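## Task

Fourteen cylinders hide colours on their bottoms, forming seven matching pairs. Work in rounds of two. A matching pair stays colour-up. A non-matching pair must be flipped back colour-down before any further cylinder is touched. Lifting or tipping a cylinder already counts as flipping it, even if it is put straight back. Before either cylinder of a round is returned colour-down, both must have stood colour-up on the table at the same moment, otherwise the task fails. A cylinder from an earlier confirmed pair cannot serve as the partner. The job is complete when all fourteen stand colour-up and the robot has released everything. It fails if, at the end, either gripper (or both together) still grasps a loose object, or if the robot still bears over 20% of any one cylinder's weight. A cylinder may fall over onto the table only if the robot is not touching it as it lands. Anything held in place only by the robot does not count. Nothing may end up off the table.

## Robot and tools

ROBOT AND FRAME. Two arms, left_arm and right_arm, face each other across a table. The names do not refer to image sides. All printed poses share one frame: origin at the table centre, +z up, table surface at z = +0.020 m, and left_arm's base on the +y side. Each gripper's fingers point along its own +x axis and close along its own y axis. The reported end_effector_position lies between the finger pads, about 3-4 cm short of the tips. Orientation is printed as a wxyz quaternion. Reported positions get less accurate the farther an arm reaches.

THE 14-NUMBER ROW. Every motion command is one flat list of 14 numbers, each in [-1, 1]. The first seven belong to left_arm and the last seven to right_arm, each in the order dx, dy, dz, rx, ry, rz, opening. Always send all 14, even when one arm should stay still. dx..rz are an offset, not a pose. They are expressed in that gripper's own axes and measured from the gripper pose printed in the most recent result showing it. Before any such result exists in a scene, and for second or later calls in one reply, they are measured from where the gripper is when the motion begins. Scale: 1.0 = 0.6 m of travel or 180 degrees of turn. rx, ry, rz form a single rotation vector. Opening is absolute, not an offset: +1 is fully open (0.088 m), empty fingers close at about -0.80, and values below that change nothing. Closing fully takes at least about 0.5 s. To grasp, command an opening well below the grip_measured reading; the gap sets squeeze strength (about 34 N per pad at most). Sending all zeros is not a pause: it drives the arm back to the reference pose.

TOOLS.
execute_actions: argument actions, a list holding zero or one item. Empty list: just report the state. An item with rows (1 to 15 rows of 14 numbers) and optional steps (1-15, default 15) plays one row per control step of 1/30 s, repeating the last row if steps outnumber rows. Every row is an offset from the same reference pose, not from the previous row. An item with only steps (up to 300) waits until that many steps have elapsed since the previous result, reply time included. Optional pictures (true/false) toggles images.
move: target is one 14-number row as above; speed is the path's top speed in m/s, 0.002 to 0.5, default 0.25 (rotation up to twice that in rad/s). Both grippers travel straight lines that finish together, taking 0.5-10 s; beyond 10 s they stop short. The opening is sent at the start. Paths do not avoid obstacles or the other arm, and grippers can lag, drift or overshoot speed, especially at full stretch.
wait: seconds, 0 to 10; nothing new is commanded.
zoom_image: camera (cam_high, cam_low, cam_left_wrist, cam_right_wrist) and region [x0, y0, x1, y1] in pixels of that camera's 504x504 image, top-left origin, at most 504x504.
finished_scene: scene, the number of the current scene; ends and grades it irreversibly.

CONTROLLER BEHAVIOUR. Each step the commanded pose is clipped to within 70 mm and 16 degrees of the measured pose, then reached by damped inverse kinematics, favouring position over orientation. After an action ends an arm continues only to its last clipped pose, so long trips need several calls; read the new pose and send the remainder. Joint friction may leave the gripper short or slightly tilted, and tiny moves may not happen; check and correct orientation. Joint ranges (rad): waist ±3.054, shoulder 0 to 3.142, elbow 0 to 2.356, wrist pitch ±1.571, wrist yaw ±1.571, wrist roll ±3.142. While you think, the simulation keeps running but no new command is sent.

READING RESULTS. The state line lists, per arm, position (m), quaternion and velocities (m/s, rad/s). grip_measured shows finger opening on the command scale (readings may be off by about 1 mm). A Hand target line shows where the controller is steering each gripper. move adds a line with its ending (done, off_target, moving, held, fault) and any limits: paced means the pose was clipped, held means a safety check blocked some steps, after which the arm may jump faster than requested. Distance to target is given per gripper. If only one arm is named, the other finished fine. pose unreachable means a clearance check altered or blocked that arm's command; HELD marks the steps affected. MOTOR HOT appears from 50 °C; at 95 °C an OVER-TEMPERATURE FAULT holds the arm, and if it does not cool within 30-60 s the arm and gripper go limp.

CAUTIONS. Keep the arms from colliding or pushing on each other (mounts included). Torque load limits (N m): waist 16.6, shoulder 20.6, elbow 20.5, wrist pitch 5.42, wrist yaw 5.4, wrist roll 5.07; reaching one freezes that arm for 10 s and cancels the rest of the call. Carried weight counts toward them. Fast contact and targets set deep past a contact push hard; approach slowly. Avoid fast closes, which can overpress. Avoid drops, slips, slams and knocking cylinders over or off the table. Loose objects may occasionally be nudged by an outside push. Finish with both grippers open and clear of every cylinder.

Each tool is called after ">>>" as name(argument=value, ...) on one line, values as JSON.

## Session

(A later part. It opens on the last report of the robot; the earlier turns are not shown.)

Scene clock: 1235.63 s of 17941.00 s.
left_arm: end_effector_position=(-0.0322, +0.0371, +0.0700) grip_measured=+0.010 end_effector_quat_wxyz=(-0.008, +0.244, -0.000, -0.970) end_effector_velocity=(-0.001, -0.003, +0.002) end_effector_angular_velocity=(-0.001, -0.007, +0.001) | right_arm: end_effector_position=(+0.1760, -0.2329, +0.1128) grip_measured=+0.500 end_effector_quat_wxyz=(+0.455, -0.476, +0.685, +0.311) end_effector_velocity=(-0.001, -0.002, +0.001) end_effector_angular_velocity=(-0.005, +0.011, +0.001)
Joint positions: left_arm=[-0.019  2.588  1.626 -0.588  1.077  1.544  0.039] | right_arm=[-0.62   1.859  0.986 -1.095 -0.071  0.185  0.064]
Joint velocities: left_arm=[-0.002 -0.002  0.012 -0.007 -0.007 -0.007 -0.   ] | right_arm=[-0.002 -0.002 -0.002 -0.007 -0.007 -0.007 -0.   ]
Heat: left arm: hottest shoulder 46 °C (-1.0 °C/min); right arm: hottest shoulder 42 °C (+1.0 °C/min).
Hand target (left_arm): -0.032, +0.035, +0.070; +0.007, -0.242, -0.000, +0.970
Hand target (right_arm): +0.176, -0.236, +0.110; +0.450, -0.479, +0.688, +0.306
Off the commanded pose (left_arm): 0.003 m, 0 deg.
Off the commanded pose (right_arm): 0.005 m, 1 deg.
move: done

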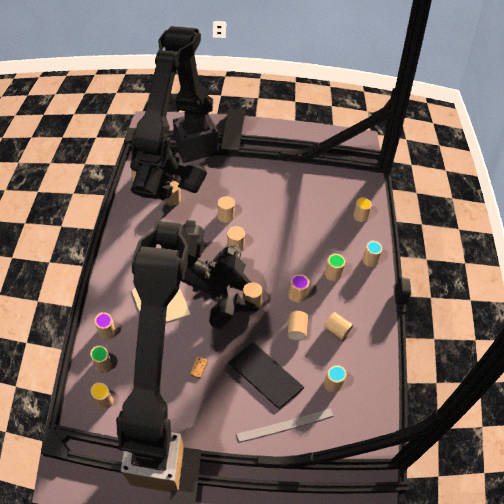

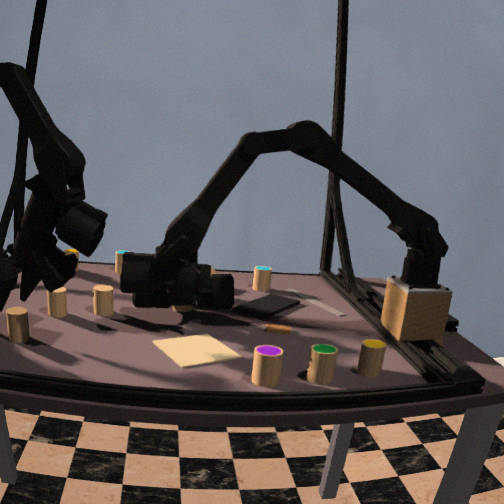

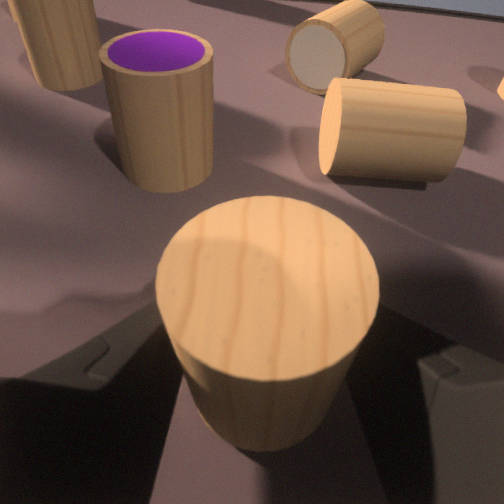

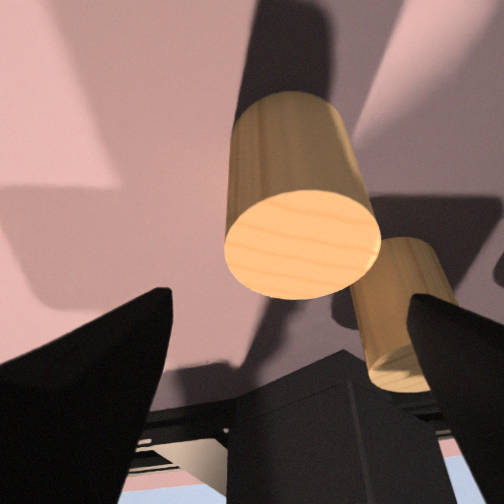

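>>> move(target=[0.012,0,-0.023,0,0,0,-0.3, 0.076,-0.004,0.036,0,0,0,0.5], speed=0.1)

>>> execute_actions(actions=[{"rows":[[0,0,0,0,0,0,0.5,0,0,0,0,0,0,0.5]],"steps":8}])

Scene clock: 1242.50 s of 17941.00 s.
left_arm: end_effector_position=(-0.0330, +0.0358, +0.0645) grip_measured=+0.009 end_effector_quat_wxyz=(-0.007, +0.239, -0.006, -0.971) end_effector_velocity=(+0.002, +0.005, -0.001) end_effector_angular_velocity=(+0.056, -0.009, +0.013) | right_arm: end_effector_position=(+0.1791, -0.2284, +0.0656) grip_measured=+0.500 end_effector_quat_wxyz=(+0.459, -0.472, +0.683, +0.316) end_effector_velocity=(+0.002, -0.000, -0.001) end_effector_angular_velocity=(+0.002, -0.005, +0.007)
Joint positions: left_arm=[-0.019  2.606  1.628 -0.56   1.089  1.544  0.039] | right_arm=[-0.629  1.989  0.935 -0.899 -0.07   0.176  0.064]
Joint velocities: left_arm=[ 0.002 -0.002 -0.002 -0.037 -0.007 -0.022 -0.   ] | right_arm=[-0.002  0.002 -0.002  0.007  0.007 -0.007 -0.   ]
Heat: left arm: hottest shoulder 46 °C (-1.0 °C/min); right arm: hottest shoulder 41 °C (+0.0 °C/min).
Hand target (left_arm): -0.032, +0.037, +0.055; +0.008, -0.244, +0.000, +0.970
Hand target (right_arm): +0.180, -0.232, +0.063; +0.455, -0.476, +0.685, +0.312
Off the commanded pose (left_arm): 0.010 m, 1 deg.
Off the commanded pose (right_arm): 0.005 m, 1 deg.
move: off_target (left_arm)

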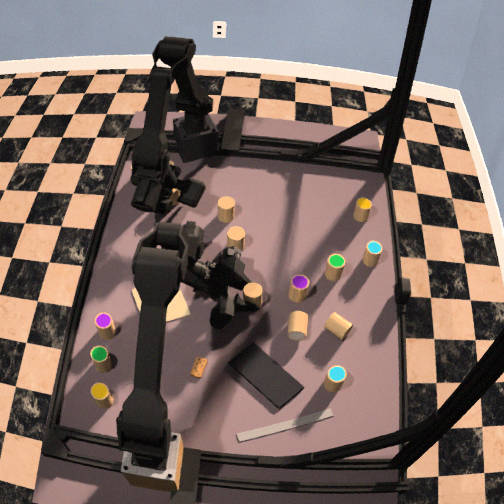

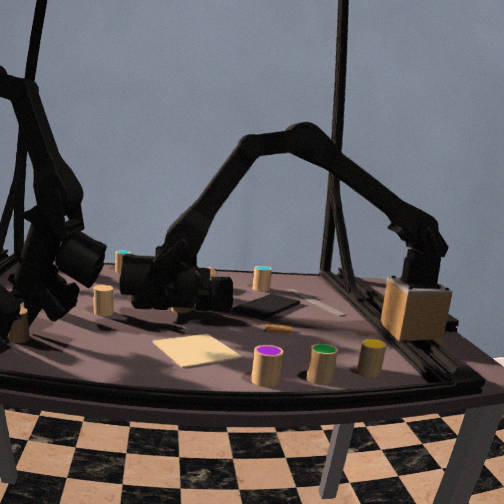

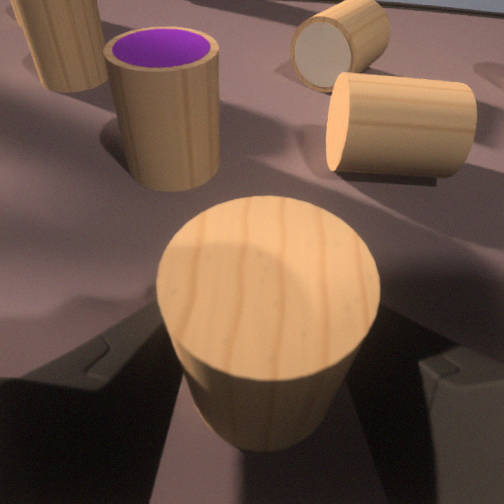

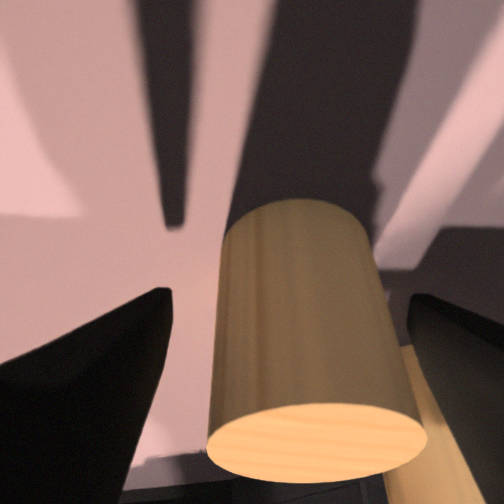

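Scene clock: 1242.77 s of 17941.00 s.
left_arm: end_effector_position=(-0.0328, +0.0357, +0.0642) grip_measured=+0.471 end_effector_quat_wxyz=(-0.006, +0.239, -0.006, -0.971) end_effector_velocity=(-0.002, +0.002, +0.001) end_effector_angular_velocity=(+0.014, +0.007, +0.001) | right_arm: end_effector_position=(+0.1791, -0.2284, +0.0656) grip_measured=+0.500 end_effector_quat_wxyz=(+0.459, -0.472, +0.683, +0.316) end_effector_velocity=(-0.002, -0.001, +0.002) end_effector_angular_velocity=(-0.000, +0.010, +0.006)
Joint positions: left_arm=[-0.019  2.606  1.628 -0.56   1.087  1.544  0.062] | right_arm=[-0.629  1.989  0.935 -0.899 -0.07   0.176  0.064]
Joint velocities: left_arm=[-0.002 -0.002 -0.002 -0.007  0.007 -0.007  0.004] | right_arm=[ 0.002 -0.007 -0.002 -0.007 -0.007 -0.007 -0.   ]
Heat: left arm: hottest shoulder 46 °C (-1.0 °C/min); right arm: hottest shoulder 40 °C (-1.0 °C/min).
Hand target (left_arm): -0.033, +0.036, +0.065; +0.007, -0.239, +0.006, +0.971
Hand target (right_arm): +0.179, -0.228, +0.066; +0.459, -0.472, +0.683, +0.316
Off the commanded pose (left_arm): 0.000 m, 0 deg.
Off the commanded pose (right_arm): 0.000 m, 0 deg.
Steps of this call (steps 1 to 8: all 8 steps of this action). Readings (end_effector_position):
1: left_arm (-0.0331, +0.0358, +0.0646) | right_arm (+0.1791, -0.2284, +0.0656)
2: left_arm (-0.0329, +0.0357, +0.0647) | right_arm (+0.1791, -0.2284, +0.0656)
4: left_arm (-0.0328, +0.0356, +0.0645) | right_arm (+0.1791, -0.2284, +0.0656)
8: the state above

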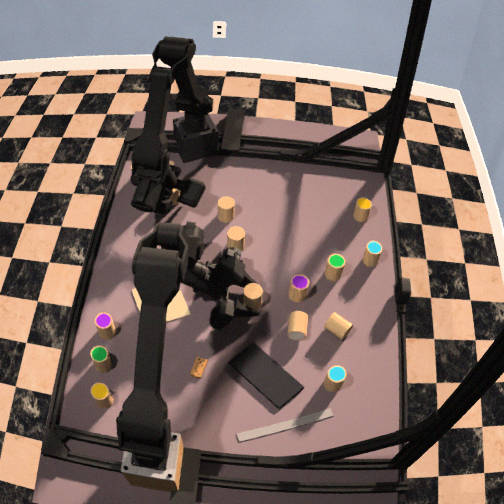

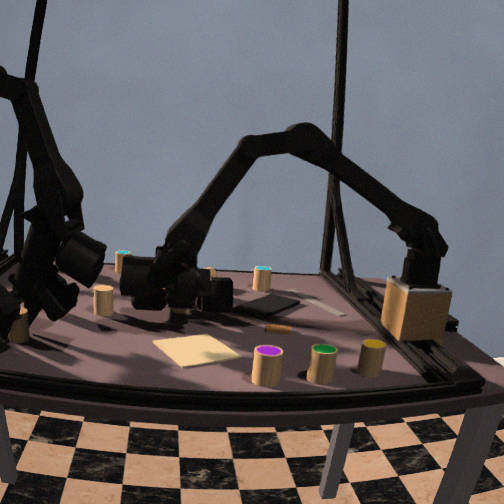

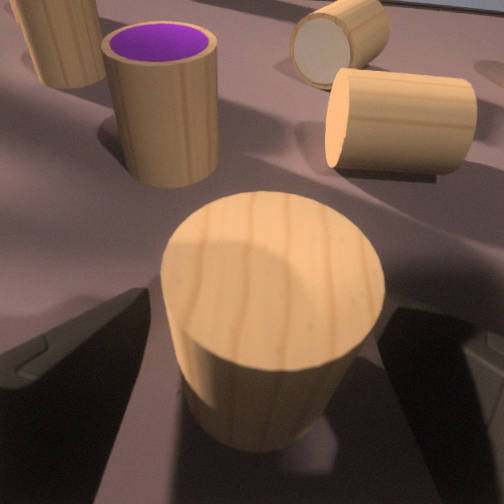

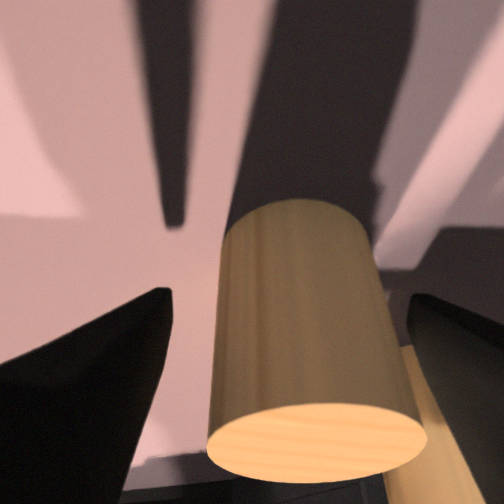

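>>> execute_actions(actions=[{"rows":[[0,0,0,0,0,0,0.5,0,0,0,0,0,0,-0.3]],"steps":8}], pictures=false)

>>> move(target=[0,0,0,0,0,0,0.5, -0.17,0,-0.07,0,0,0,-0.3], speed=0.3)

>>> move(target=[0,0,0,0,0,0,0.5, 0.133,0.512,-0.058,0,-0.507,0,-0.3], speed=0.5)

Scene clock: 1251.00 s of 17941.00 s.
left_arm: end_effector_position=(-0.0328, +0.0357, +0.0641) grip_measured=+0.500 end_effector_quat_wxyz=(-0.006, +0.239, -0.006, -0.971) end_effector_velocity=(-0.001, +0.001, +0.002) end_effector_angular_velocity=(+0.022, -0.008, +0.008) | right_arm: end_effector_position=(+0.1790, -0.2287, +0.0656) grip_measured=+0.000 end_effector_quat_wxyz=(+0.459, -0.473, +0.683, +0.316) end_effector_velocity=(-0.002, -0.002, +0.001) end_effector_angular_velocity=(-0.005, +0.011, +0.006)
Joint positions: left_arm=[-0.019  2.607  1.628 -0.56   1.087  1.544  0.063] | right_arm=[-0.629  1.989  0.935 -0.9   -0.07   0.176  0.039]
Joint velocities: left_arm=[-0.002 -0.007 -0.002 -0.007 -0.007 -0.022  0.   ] | right_arm=[ 0.002 -0.002 -0.002 -0.007 -0.007 -0.007 -0.   ]
Heat: left arm: hottest shoulder 48 °C (+1.0 °C/min); right arm: hottest shoulder 40 °C (-1.0 °C/min).
Hand target (left_arm): -0.033, +0.036, +0.064; +0.006, -0.239, +0.006, +0.971
Hand target (right_arm): +0.179, -0.229, +0.066; +0.459, -0.473, +0.683, +0.316
Off the commanded pose (left_arm): 0.000 m, 0 deg.
Off the commanded pose (right_arm): 0.000 m, 0 deg.
Steps of this call (steps 1 to 90: nothing new was sent; then 4.97 s passed at rest; steps 91 to 98: all 8 steps of this action). Readings (end_effector_position):
91: left_arm (-0.0328, +0.0357, +0.0641) | right_arm (+0.1791, -0.2285, +0.0655)
92: left_arm (-0.0328, +0.0357, +0.0641) | right_arm (+0.1791, -0.2285, +0.0655)
94: left_arm (-0.0328, +0.0357, +0.0641) | right_arm (+0.1791, -0.2285, +0.0655)
98: the state above

Scene clock: 1252.13 s of 17941.00 s.
left_arm: end_effector_position=(-0.0328, +0.0357, +0.0641) grip_measured=+0.500 end_effector_quat_wxyz=(-0.006, +0.239, -0.006, -0.971) end_effector_velocity=(-0.002, +0.000, +0.002) end_effector_angular_velocity=(+0.009, +0.007, +0.001) | right_arm: end_effector_position=(+0.1784, -0.2319, +0.1715) grip_measured=+0.000 end_effector_quat_wxyz=(+0.453, -0.476, +0.687, +0.310) end_effector_velocity=(-0.003, -0.006, +0.004) end_effector_angular_velocity=(-0.031, +0.009, -0.007)
Joint positions: left_arm=[-0.019  2.607  1.628 -0.56   1.087  1.544  0.063] | right_arm=[-0.629  1.755  1.119 -1.337 -0.07   0.176  0.039]
Joint velocities: left_arm=[-0.002 -0.002  0.002 -0.007  0.007 -0.007 -0.   ] | right_arm=[ 0.002 -0.002  0.002 -0.037 -0.007  0.007 -0.   ]
Heat: left arm: hottest shoulder 48 °C (+1.0 °C/min); right arm: hottest shoulder 40 °C (-1.0 °C/min).
Hand target (left_arm): -0.033, +0.036, +0.064; +0.006, -0.239, +0.006, +0.971
Hand target (right_arm): +0.178, -0.228, +0.176; +0.458, -0.473, +0.683, +0.316
Off the commanded pose (left_arm): 0.000 m, 0 deg.
Off the commanded pose (right_arm): 0.005 m, 1 deg.
move: done

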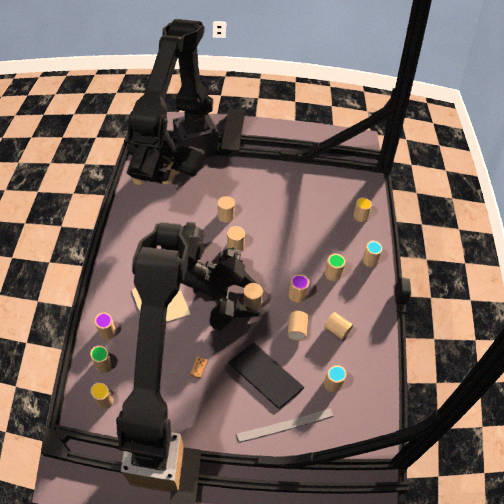

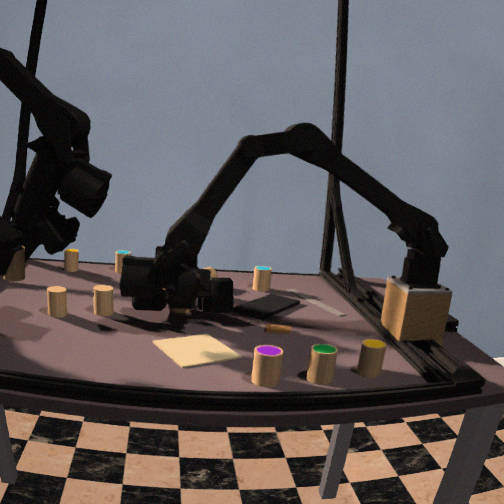

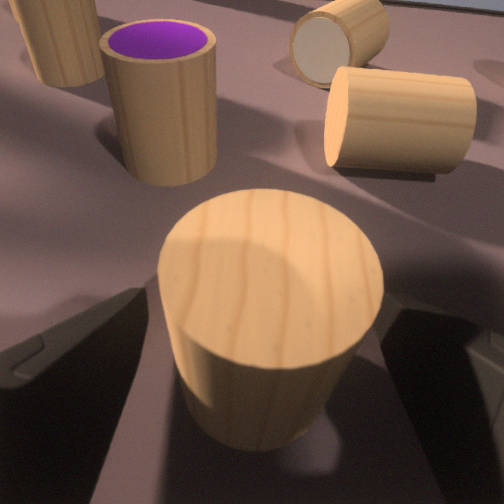

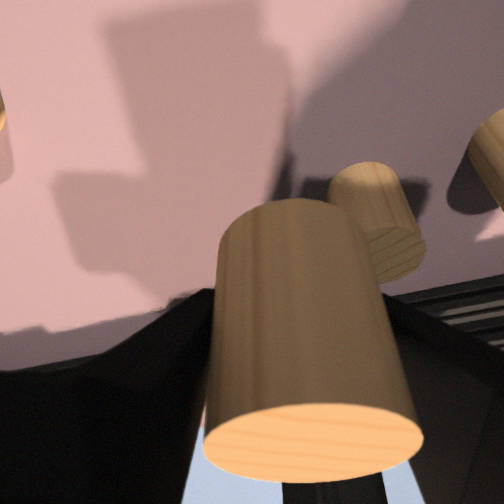

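Scene clock: 1254.33 s of 17941.00 s.
left_arm: end_effector_position=(-0.0328, +0.0357, +0.0641) grip_measured=+0.500 end_effector_quat_wxyz=(-0.006, +0.239, -0.006, -0.971) end_effector_velocity=(-0.001, +0.000, +0.000) end_effector_angular_velocity=(-0.004, -0.007, -0.006) | right_arm: end_effector_position=(-0.1298, -0.1878, +0.1104) grip_measured=+0.000 end_effector_quat_wxyz=(+0.803, -0.114, +0.168, +0.560) end_effector_velocity=(+0.004, -0.001, -0.003) end_effector_angular_velocity=(-0.019, -0.026, -0.011)
Joint positions: left_arm=[-0.019  2.607  1.628 -0.56   1.087  1.544  0.063] | right_arm=[ 0.741  2.21   1.154 -0.467  1.161  1.524  0.039]
Joint velocities: left_arm=[-0.002 -0.002  0.002 -0.007 -0.007  0.007 -0.   ] | right_arm=[-0.002  0.012  0.012 -0.051 -0.007  0.022  0.   ]
Heat: left arm: hottest shoulder 48 °C (+2.0 °C/min); right arm: hottest shoulder 39 °C (-2.0 °C/min).
Hand target (left_arm): -0.033, +0.036, +0.064; +0.006, -0.239, +0.006, +0.971
Hand target (right_arm): -0.132, -0.187, +0.109; +0.804, -0.113, +0.165, +0.560
Off the commanded pose (left_arm): 0.000 m, 0 deg.
Off the commanded pose (right_arm): 0.005 m, 1 deg.
move: done

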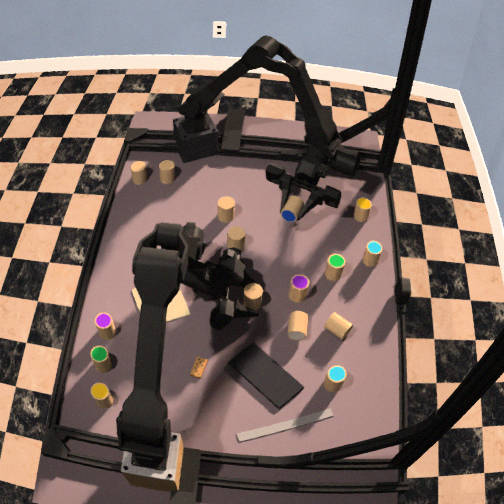

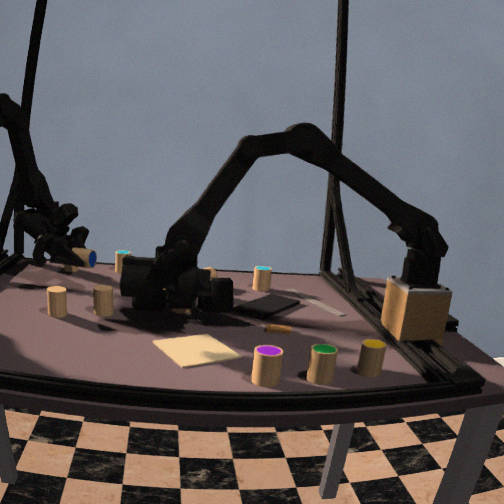

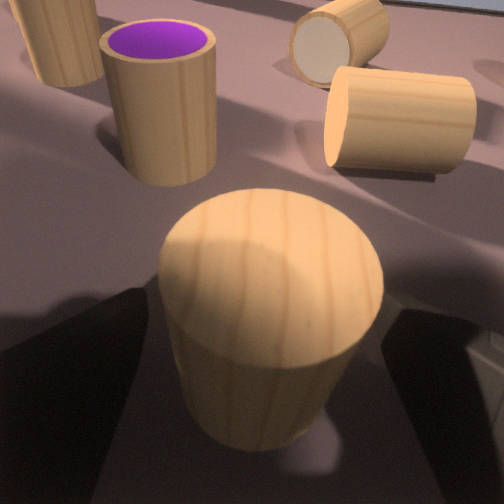

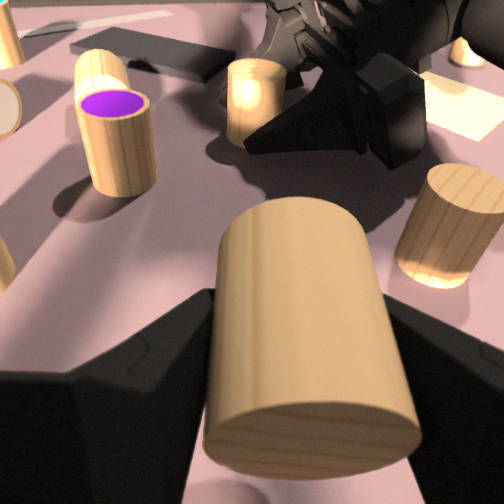

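>>> move(target=[-0.06,0,0.112,0,0,0,0.5, 0.03,0,-0.07,0,-0.005,0,-0.3], speed=0.25)

>>> move(target=[0,0,0,0,0,0,0.5, 0.014,0,-0.034,0,0,0,-0.3], speed=0.05)

Scene clock: 1258.97 s of 17941.00 s.
left_arm: end_effector_position=(-0.0327, +0.0390, +0.1346) grip_measured=+0.500 end_effector_quat_wxyz=(-0.008, +0.239, +0.002, -0.971) end_effector_velocity=(-0.001, +0.002, -0.001) end_effector_angular_velocity=(+0.014, -0.008, +0.001) | right_arm: end_effector_position=(-0.1313, -0.1865, +0.0679) grip_measured=+0.000 end_effector_quat_wxyz=(+0.804, -0.106, +0.168, +0.560) end_effector_velocity=(+0.001, +0.000, +0.001) end_effector_angular_velocity=(-0.005, +0.007, -0.005)
Joint positions: left_arm=[-0.019  2.433  1.621 -0.743  1.087  1.544  0.063] | right_arm=[ 0.741  2.343  1.155 -0.328  1.171  1.529  0.039]
Joint velocities: left_arm=[-0.002 -0.002 -0.002 -0.007 -0.007 -0.007 -0.   ] | right_arm=[-0.002 -0.007 -0.002 -0.007 -0.007  0.007 -0.   ]
Heat: left arm: hottest shoulder 49 °C (+3.0 °C/min); right arm: hottest shoulder 39 °C (-2.0 °C/min).
Hand target (left_arm): -0.032, +0.036, +0.141; +0.006, -0.239, +0.006, +0.971
Hand target (right_arm): -0.130, -0.188, +0.065; +0.805, -0.110, +0.162, +0.561
Off the commanded pose (left_arm): 0.006 m, 1 deg.
Off the commanded pose (right_arm): 0.004 m, 1 deg.
move: done

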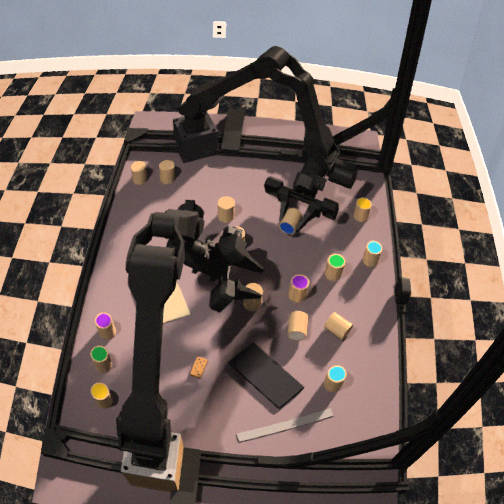

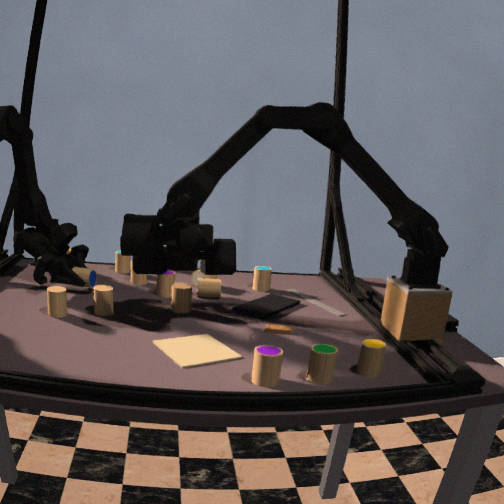

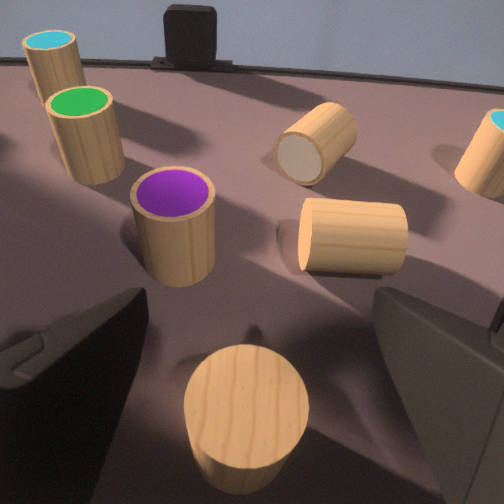

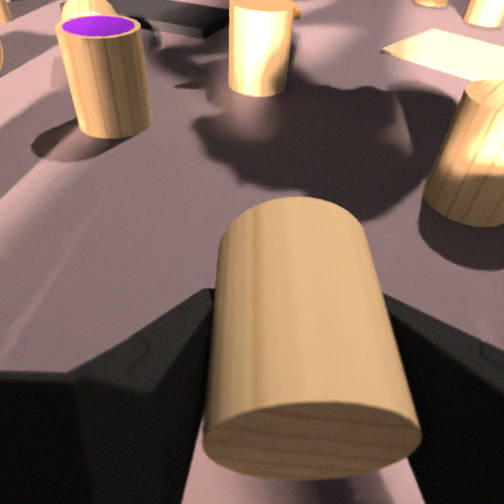

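Scene clock: 1259.67 s of 17941.00 s.
left_arm: end_effector_position=(-0.0327, +0.0390, +0.1346) grip_measured=+0.500 end_effector_quat_wxyz=(-0.008, +0.239, +0.002, -0.971) end_effector_velocity=(-0.001, +0.002, -0.001) end_effector_angular_velocity=(+0.001, -0.007, -0.006) | right_arm: end_effector_position=(-0.1314, -0.1863, +0.0533) grip_measured=+0.000 end_effector_quat_wxyz=(+0.804, -0.101, +0.167, +0.562) end_effector_velocity=(+0.002, -0.000, -0.001) end_effector_angular_velocity=(-0.016, -0.023, +0.006)
Joint positions: left_arm=[-0.019  2.433  1.621 -0.743  1.087  1.544  0.063] | right_arm=[ 0.741  2.39   1.155 -0.272  1.178  1.529  0.039]
Joint velocities: left_arm=[-0.002 -0.002 -0.002 -0.007 -0.007  0.007  0.   ] | right_arm=[-0.002 -0.002 -0.002 -0.007 -0.007 -0.022  0.   ]
Heat: left arm: hottest shoulder 49 °C (+3.0 °C/min); right arm: hottest shoulder 39 °C (-2.0 °C/min).
Hand target (left_arm): -0.033, +0.039, +0.135; +0.008, -0.239, -0.002, +0.971
Hand target (right_arm): -0.131, -0.187, +0.046; +0.804, -0.107, +0.168, +0.560
Off the commanded pose (left_arm): 0.000 m, 0 deg.
Off the commanded pose (right_arm): 0.008 m, 1 deg.
move: done

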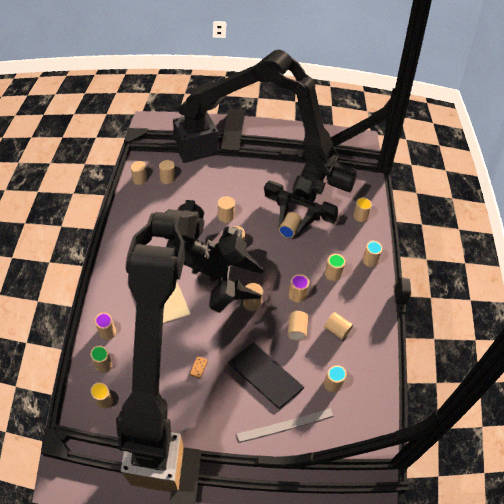

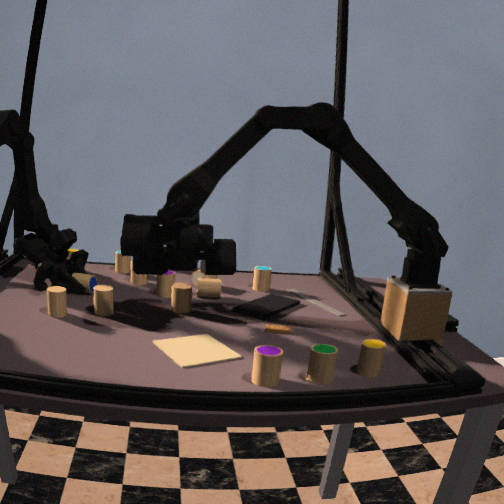

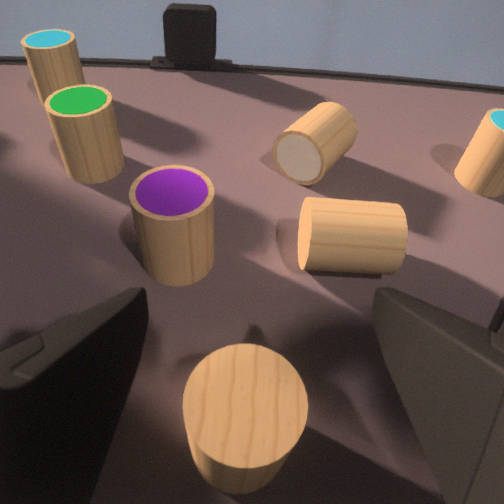

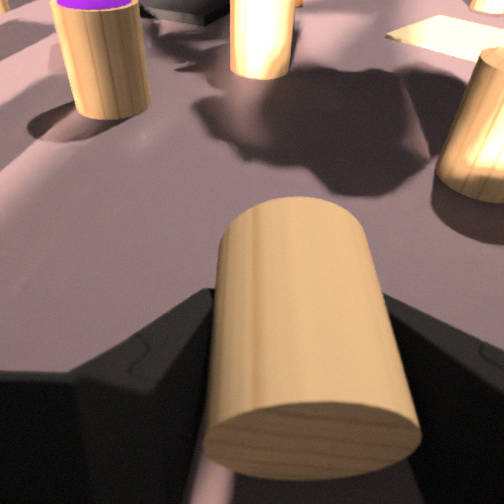

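>>> move(target=[-0.1,-0.15,-0.05,0,0,0,0.5, 0,0,0,0,0,0,0.5], speed=0.3)

Scene clock: 1263.70 s of 17941.00 s.
left_arm: end_effector_position=(+0.0360, +0.1264, +0.1334) grip_measured=+0.500 end_effector_quat_wxyz=(-0.008, +0.239, +0.005, -0.971) end_effector_velocity=(-0.001, +0.006, -0.002) end_effector_angular_velocity=(+0.013, -0.001, -0.015) | right_arm: end_effector_position=(-0.1313, -0.1860, +0.0531) grip_measured=+0.500 end_effector_quat_wxyz=(+0.804, -0.101, +0.167, +0.561) end_effector_velocity=(+0.000, +0.000, +0.000) end_effector_angular_velocity=(-0.010, -0.006, +0.001)
Joint positions: left_arm=[ 0.171  2.266  1.273 -0.912  1.057  1.934  0.063] | right_arm=[ 0.741  2.392  1.156 -0.271  1.179  1.529  0.063]
Joint velocities: left_arm=[-0.002  0.002 -0.007 -0.022 -0.007  0.022 -0.   ] | right_arm=[-0.002 -0.002  0.002 -0.007 -0.007 -0.007 -0.   ]
Heat: left arm: hottest shoulder 49 °C (+3.0 °C/min); right arm: hottest shoulder 39 °C (-2.0 °C/min).
Hand target (left_arm): +0.036, +0.128, +0.137; +0.008, -0.241, -0.002, +0.971
Hand target (right_arm): -0.131, -0.186, +0.053; +0.804, -0.101, +0.167, +0.561
Off the commanded pose (left_arm): 0.004 m, 0 deg.
Off the commanded pose (right_arm): 0.000 m, 0 deg.
move: done

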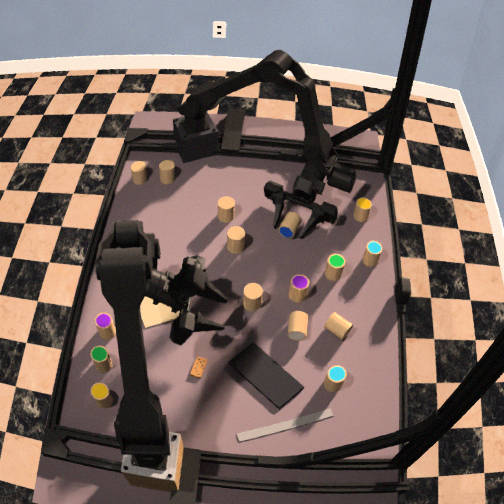

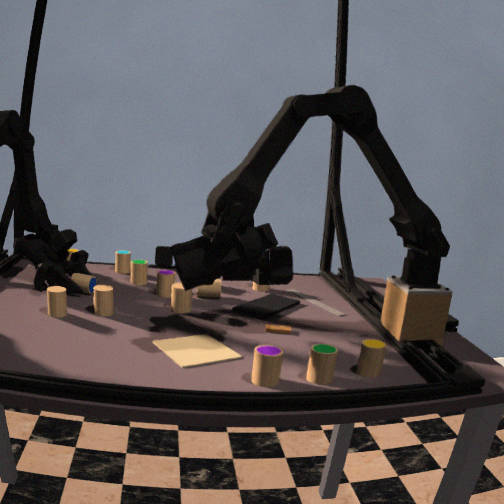

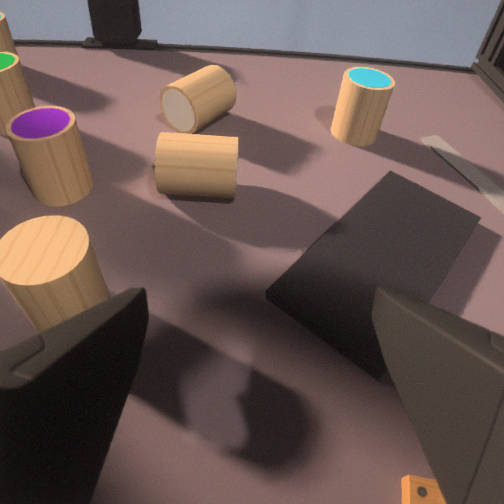

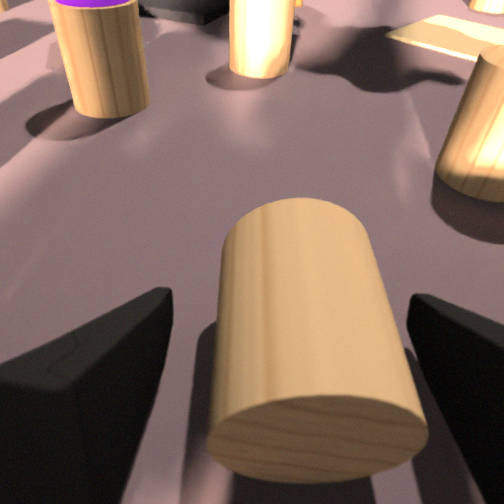

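>>> move(target=[0,0,0,0,0,0,0.5, -0.032,0,0.077,0,0,0,0.5], speed=0.3)

>>> move(target=[0,0,0,0,0,0,0.5, 0.077,-0.262,0.086,0,0.51,0,0.5], speed=0.5)

Scene clock: 1277.40 s of 17941.00 s.
left_arm: end_effector_position=(+0.0360, +0.1266, +0.1334) grip_measured=+0.500 end_effector_quat_wxyz=(-0.009, +0.239, +0.005, -0.971) end_effector_velocity=(-0.002, +0.003, +0.002) end_effector_angular_velocity=(+0.027, +0.010, +0.003) | right_arm: end_effector_position=(-0.1291, -0.1869, +0.0977) grip_measured=+0.500 end_effector_quat_wxyz=(+0.805, -0.106, +0.163, +0.560) end_effector_velocity=(+0.003, -0.001, -0.001) end_effector_angular_velocity=(-0.017, -0.024, +0.001)
Joint positions: left_arm=[ 0.171  2.265  1.272 -0.913  1.057  1.935  0.063] | right_arm=[ 0.741  2.252  1.147 -0.417  1.179  1.53   0.064]
Joint velocities: left_arm=[-0.002 -0.002 -0.002 -0.022  0.007 -0.007 -0.   ] | right_arm=[-0.002 -0.002 -0.002 -0.022 -0.007 -0.007  0.   ]
Heat: left arm: hottest shoulder 49 °C (+3.0 °C/min); right arm: hottest shoulder 40 °C (-1.0 °C/min).
Hand target (left_arm): +0.036, +0.126, +0.133; +0.008, -0.239, -0.005, +0.971
Hand target (right_arm): -0.131, -0.187, +0.103; +0.804, -0.100, +0.167, +0.561
Off the commanded pose (left_arm): 0.000 m, 0 deg.
Off the commanded pose (right_arm): 0.005 m, 1 deg.
After step 90, 9.93 s passed at rest.
move: done

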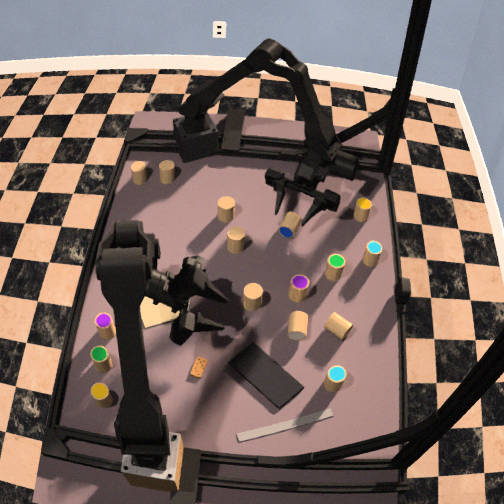

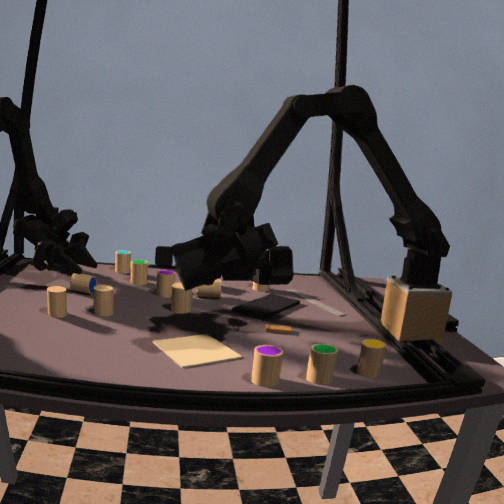

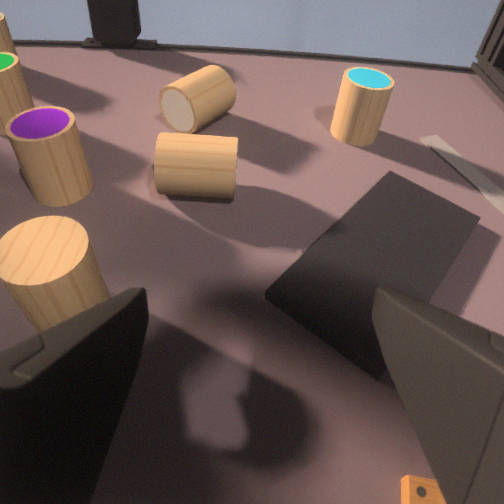

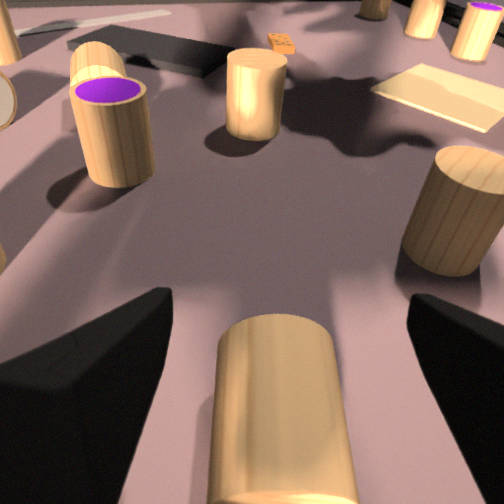

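Scene clock: 1279.57 s of 17941.00 s.
left_arm: end_effector_position=(+0.0360, +0.1268, +0.1333) grip_measured=+0.500 end_effector_quat_wxyz=(-0.009, +0.239, +0.005, -0.971) end_effector_velocity=(+0.000, +0.004, -0.003) end_effector_angular_velocity=(+0.009, -0.018, -0.013) | right_arm: end_effector_position=(+0.0403, -0.1845, +0.1307) grip_measured=+0.500 end_effector_quat_wxyz=(+0.452, -0.473, +0.688, +0.315) end_effector_velocity=(-0.001, +0.001, +0.003) end_effector_angular_velocity=(+0.004, +0.015, +0.015)
Joint positions: left_arm=[ 0.171  2.266  1.272 -0.913  1.057  1.935  0.063] | right_arm=[-0.181  1.992  1.268 -1.175 -0.241  0.597  0.064]
Joint velocities: left_arm=[-0.002 -0.002 -0.007 -0.007 -0.022  0.007 -0.   ] | right_arm=[-0.002 -0.002  0.007 -0.007 -0.007 -0.022 -0.   ]
Heat: left arm: hottest shoulder 49 °C (+3.0 °C/min); right arm: hottest shoulder 40 °C (-1.0 °C/min).
Hand target (left_arm): +0.036, +0.127, +0.133; +0.009, -0.239, -0.005, +0.971
Hand target (right_arm): +0.040, -0.182, +0.129; +0.449, -0.474, +0.690, +0.313
Off the commanded pose (left_arm): 0.000 m, 0 deg.
Off the commanded pose (right_arm): 0.005 m, 1 deg.
move: done

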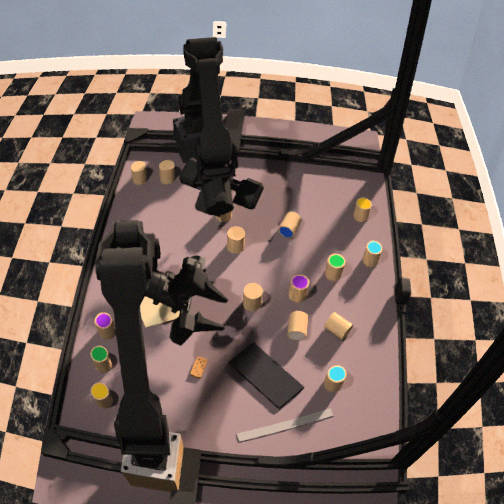

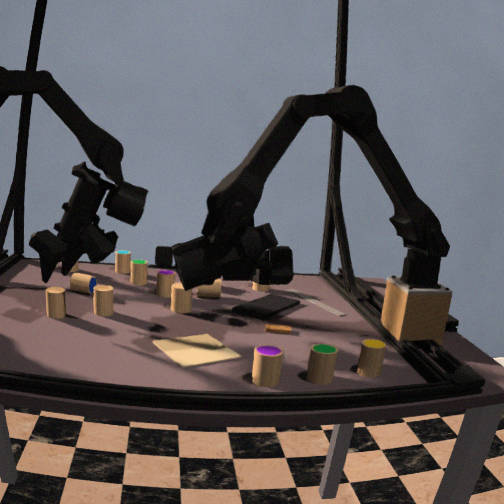

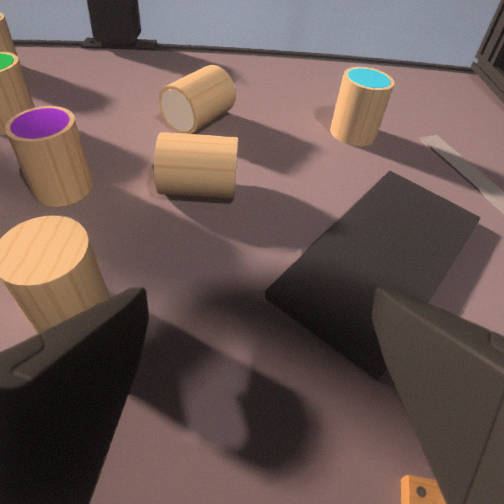

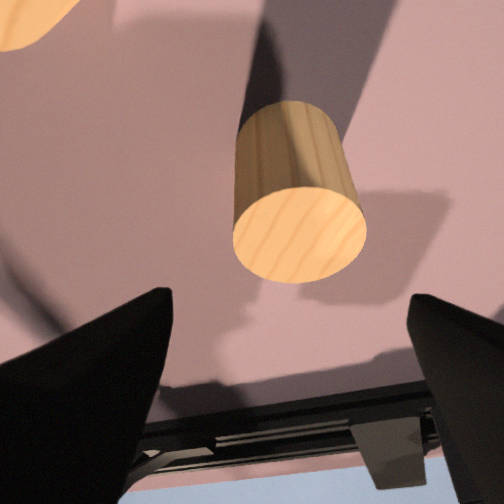

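>>> move(target=[-0.187,0.045,-0.087,-0.235,0,0.44,0.5, 0.106,-0.007,0.027,0,0,0,0.5], speed=0.5)

Scene clock: 1289.13 s of 17941.00 s.
left_arm: end_effector_position=(+0.1602, +0.0961, +0.1395) grip_measured=+0.500 end_effector_quat_wxyz=(+0.677, +0.175, +0.177, -0.693) end_effector_velocity=(+0.005, -0.000, -0.000) end_effector_angular_velocity=(+0.007, +0.002, +0.040) | right_arm: end_effector_position=(+0.0405, -0.1913, +0.0700) grip_measured=+0.500 end_effector_quat_wxyz=(+0.454, -0.469, +0.686, +0.321) end_effector_velocity=(+0.001, +0.001, +0.000) end_effector_angular_velocity=(+0.004, +0.006, -0.016)
Joint positions: left_arm=[0.216 1.918 0.424 0.981 0.204 0.105 0.063] | right_arm=[-0.175  2.089  1.133 -0.925 -0.242  0.603  0.064]
Joint velocities: left_arm=[-0.002 -0.002  0.002 -0.007 -0.037 -0.022 -0.   ] | right_arm=[-0.007 -0.002 -0.002  0.007 -0.007  0.007 -0.   ]
Heat: left arm: hottest shoulder 48 °C (+2.0 °C/min); right arm: hottest shoulder 39 °C (-2.0 °C/min).
Hand target (left_arm): +0.159, +0.097, +0.139; +0.677, +0.175, +0.177, -0.692
Hand target (right_arm): +0.041, -0.196, +0.066; +0.451, -0.473, +0.688, +0.314
Off the commanded pose (left_arm): 0.002 m, 0 deg.
Off the commanded pose (right_arm): 0.006 m, 1 deg.
After step 90, 4.43 s passed at rest.
move: done

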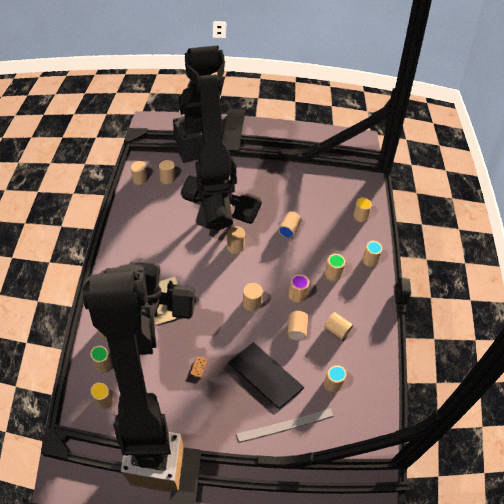

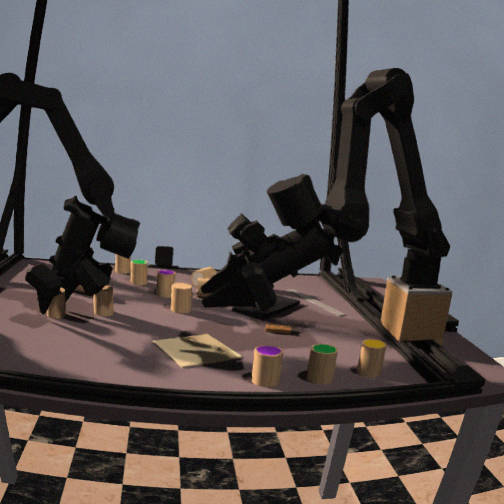

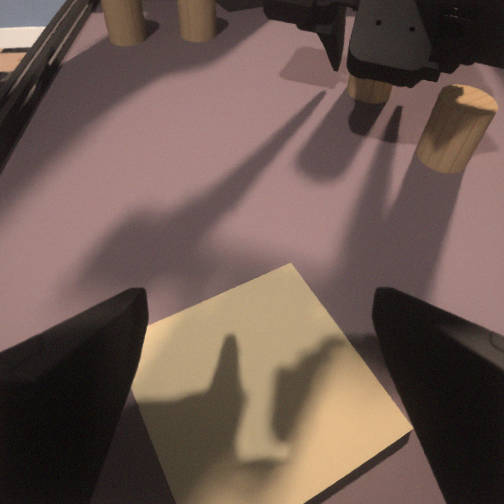

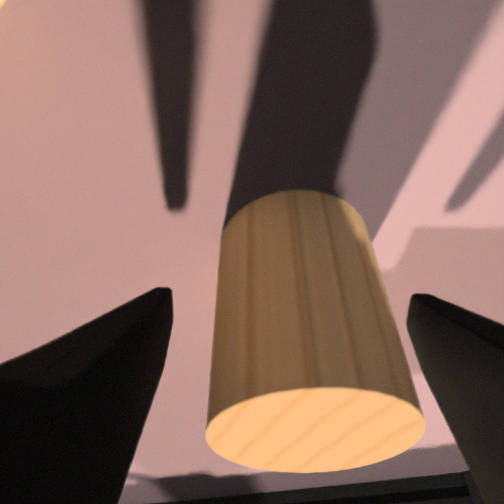

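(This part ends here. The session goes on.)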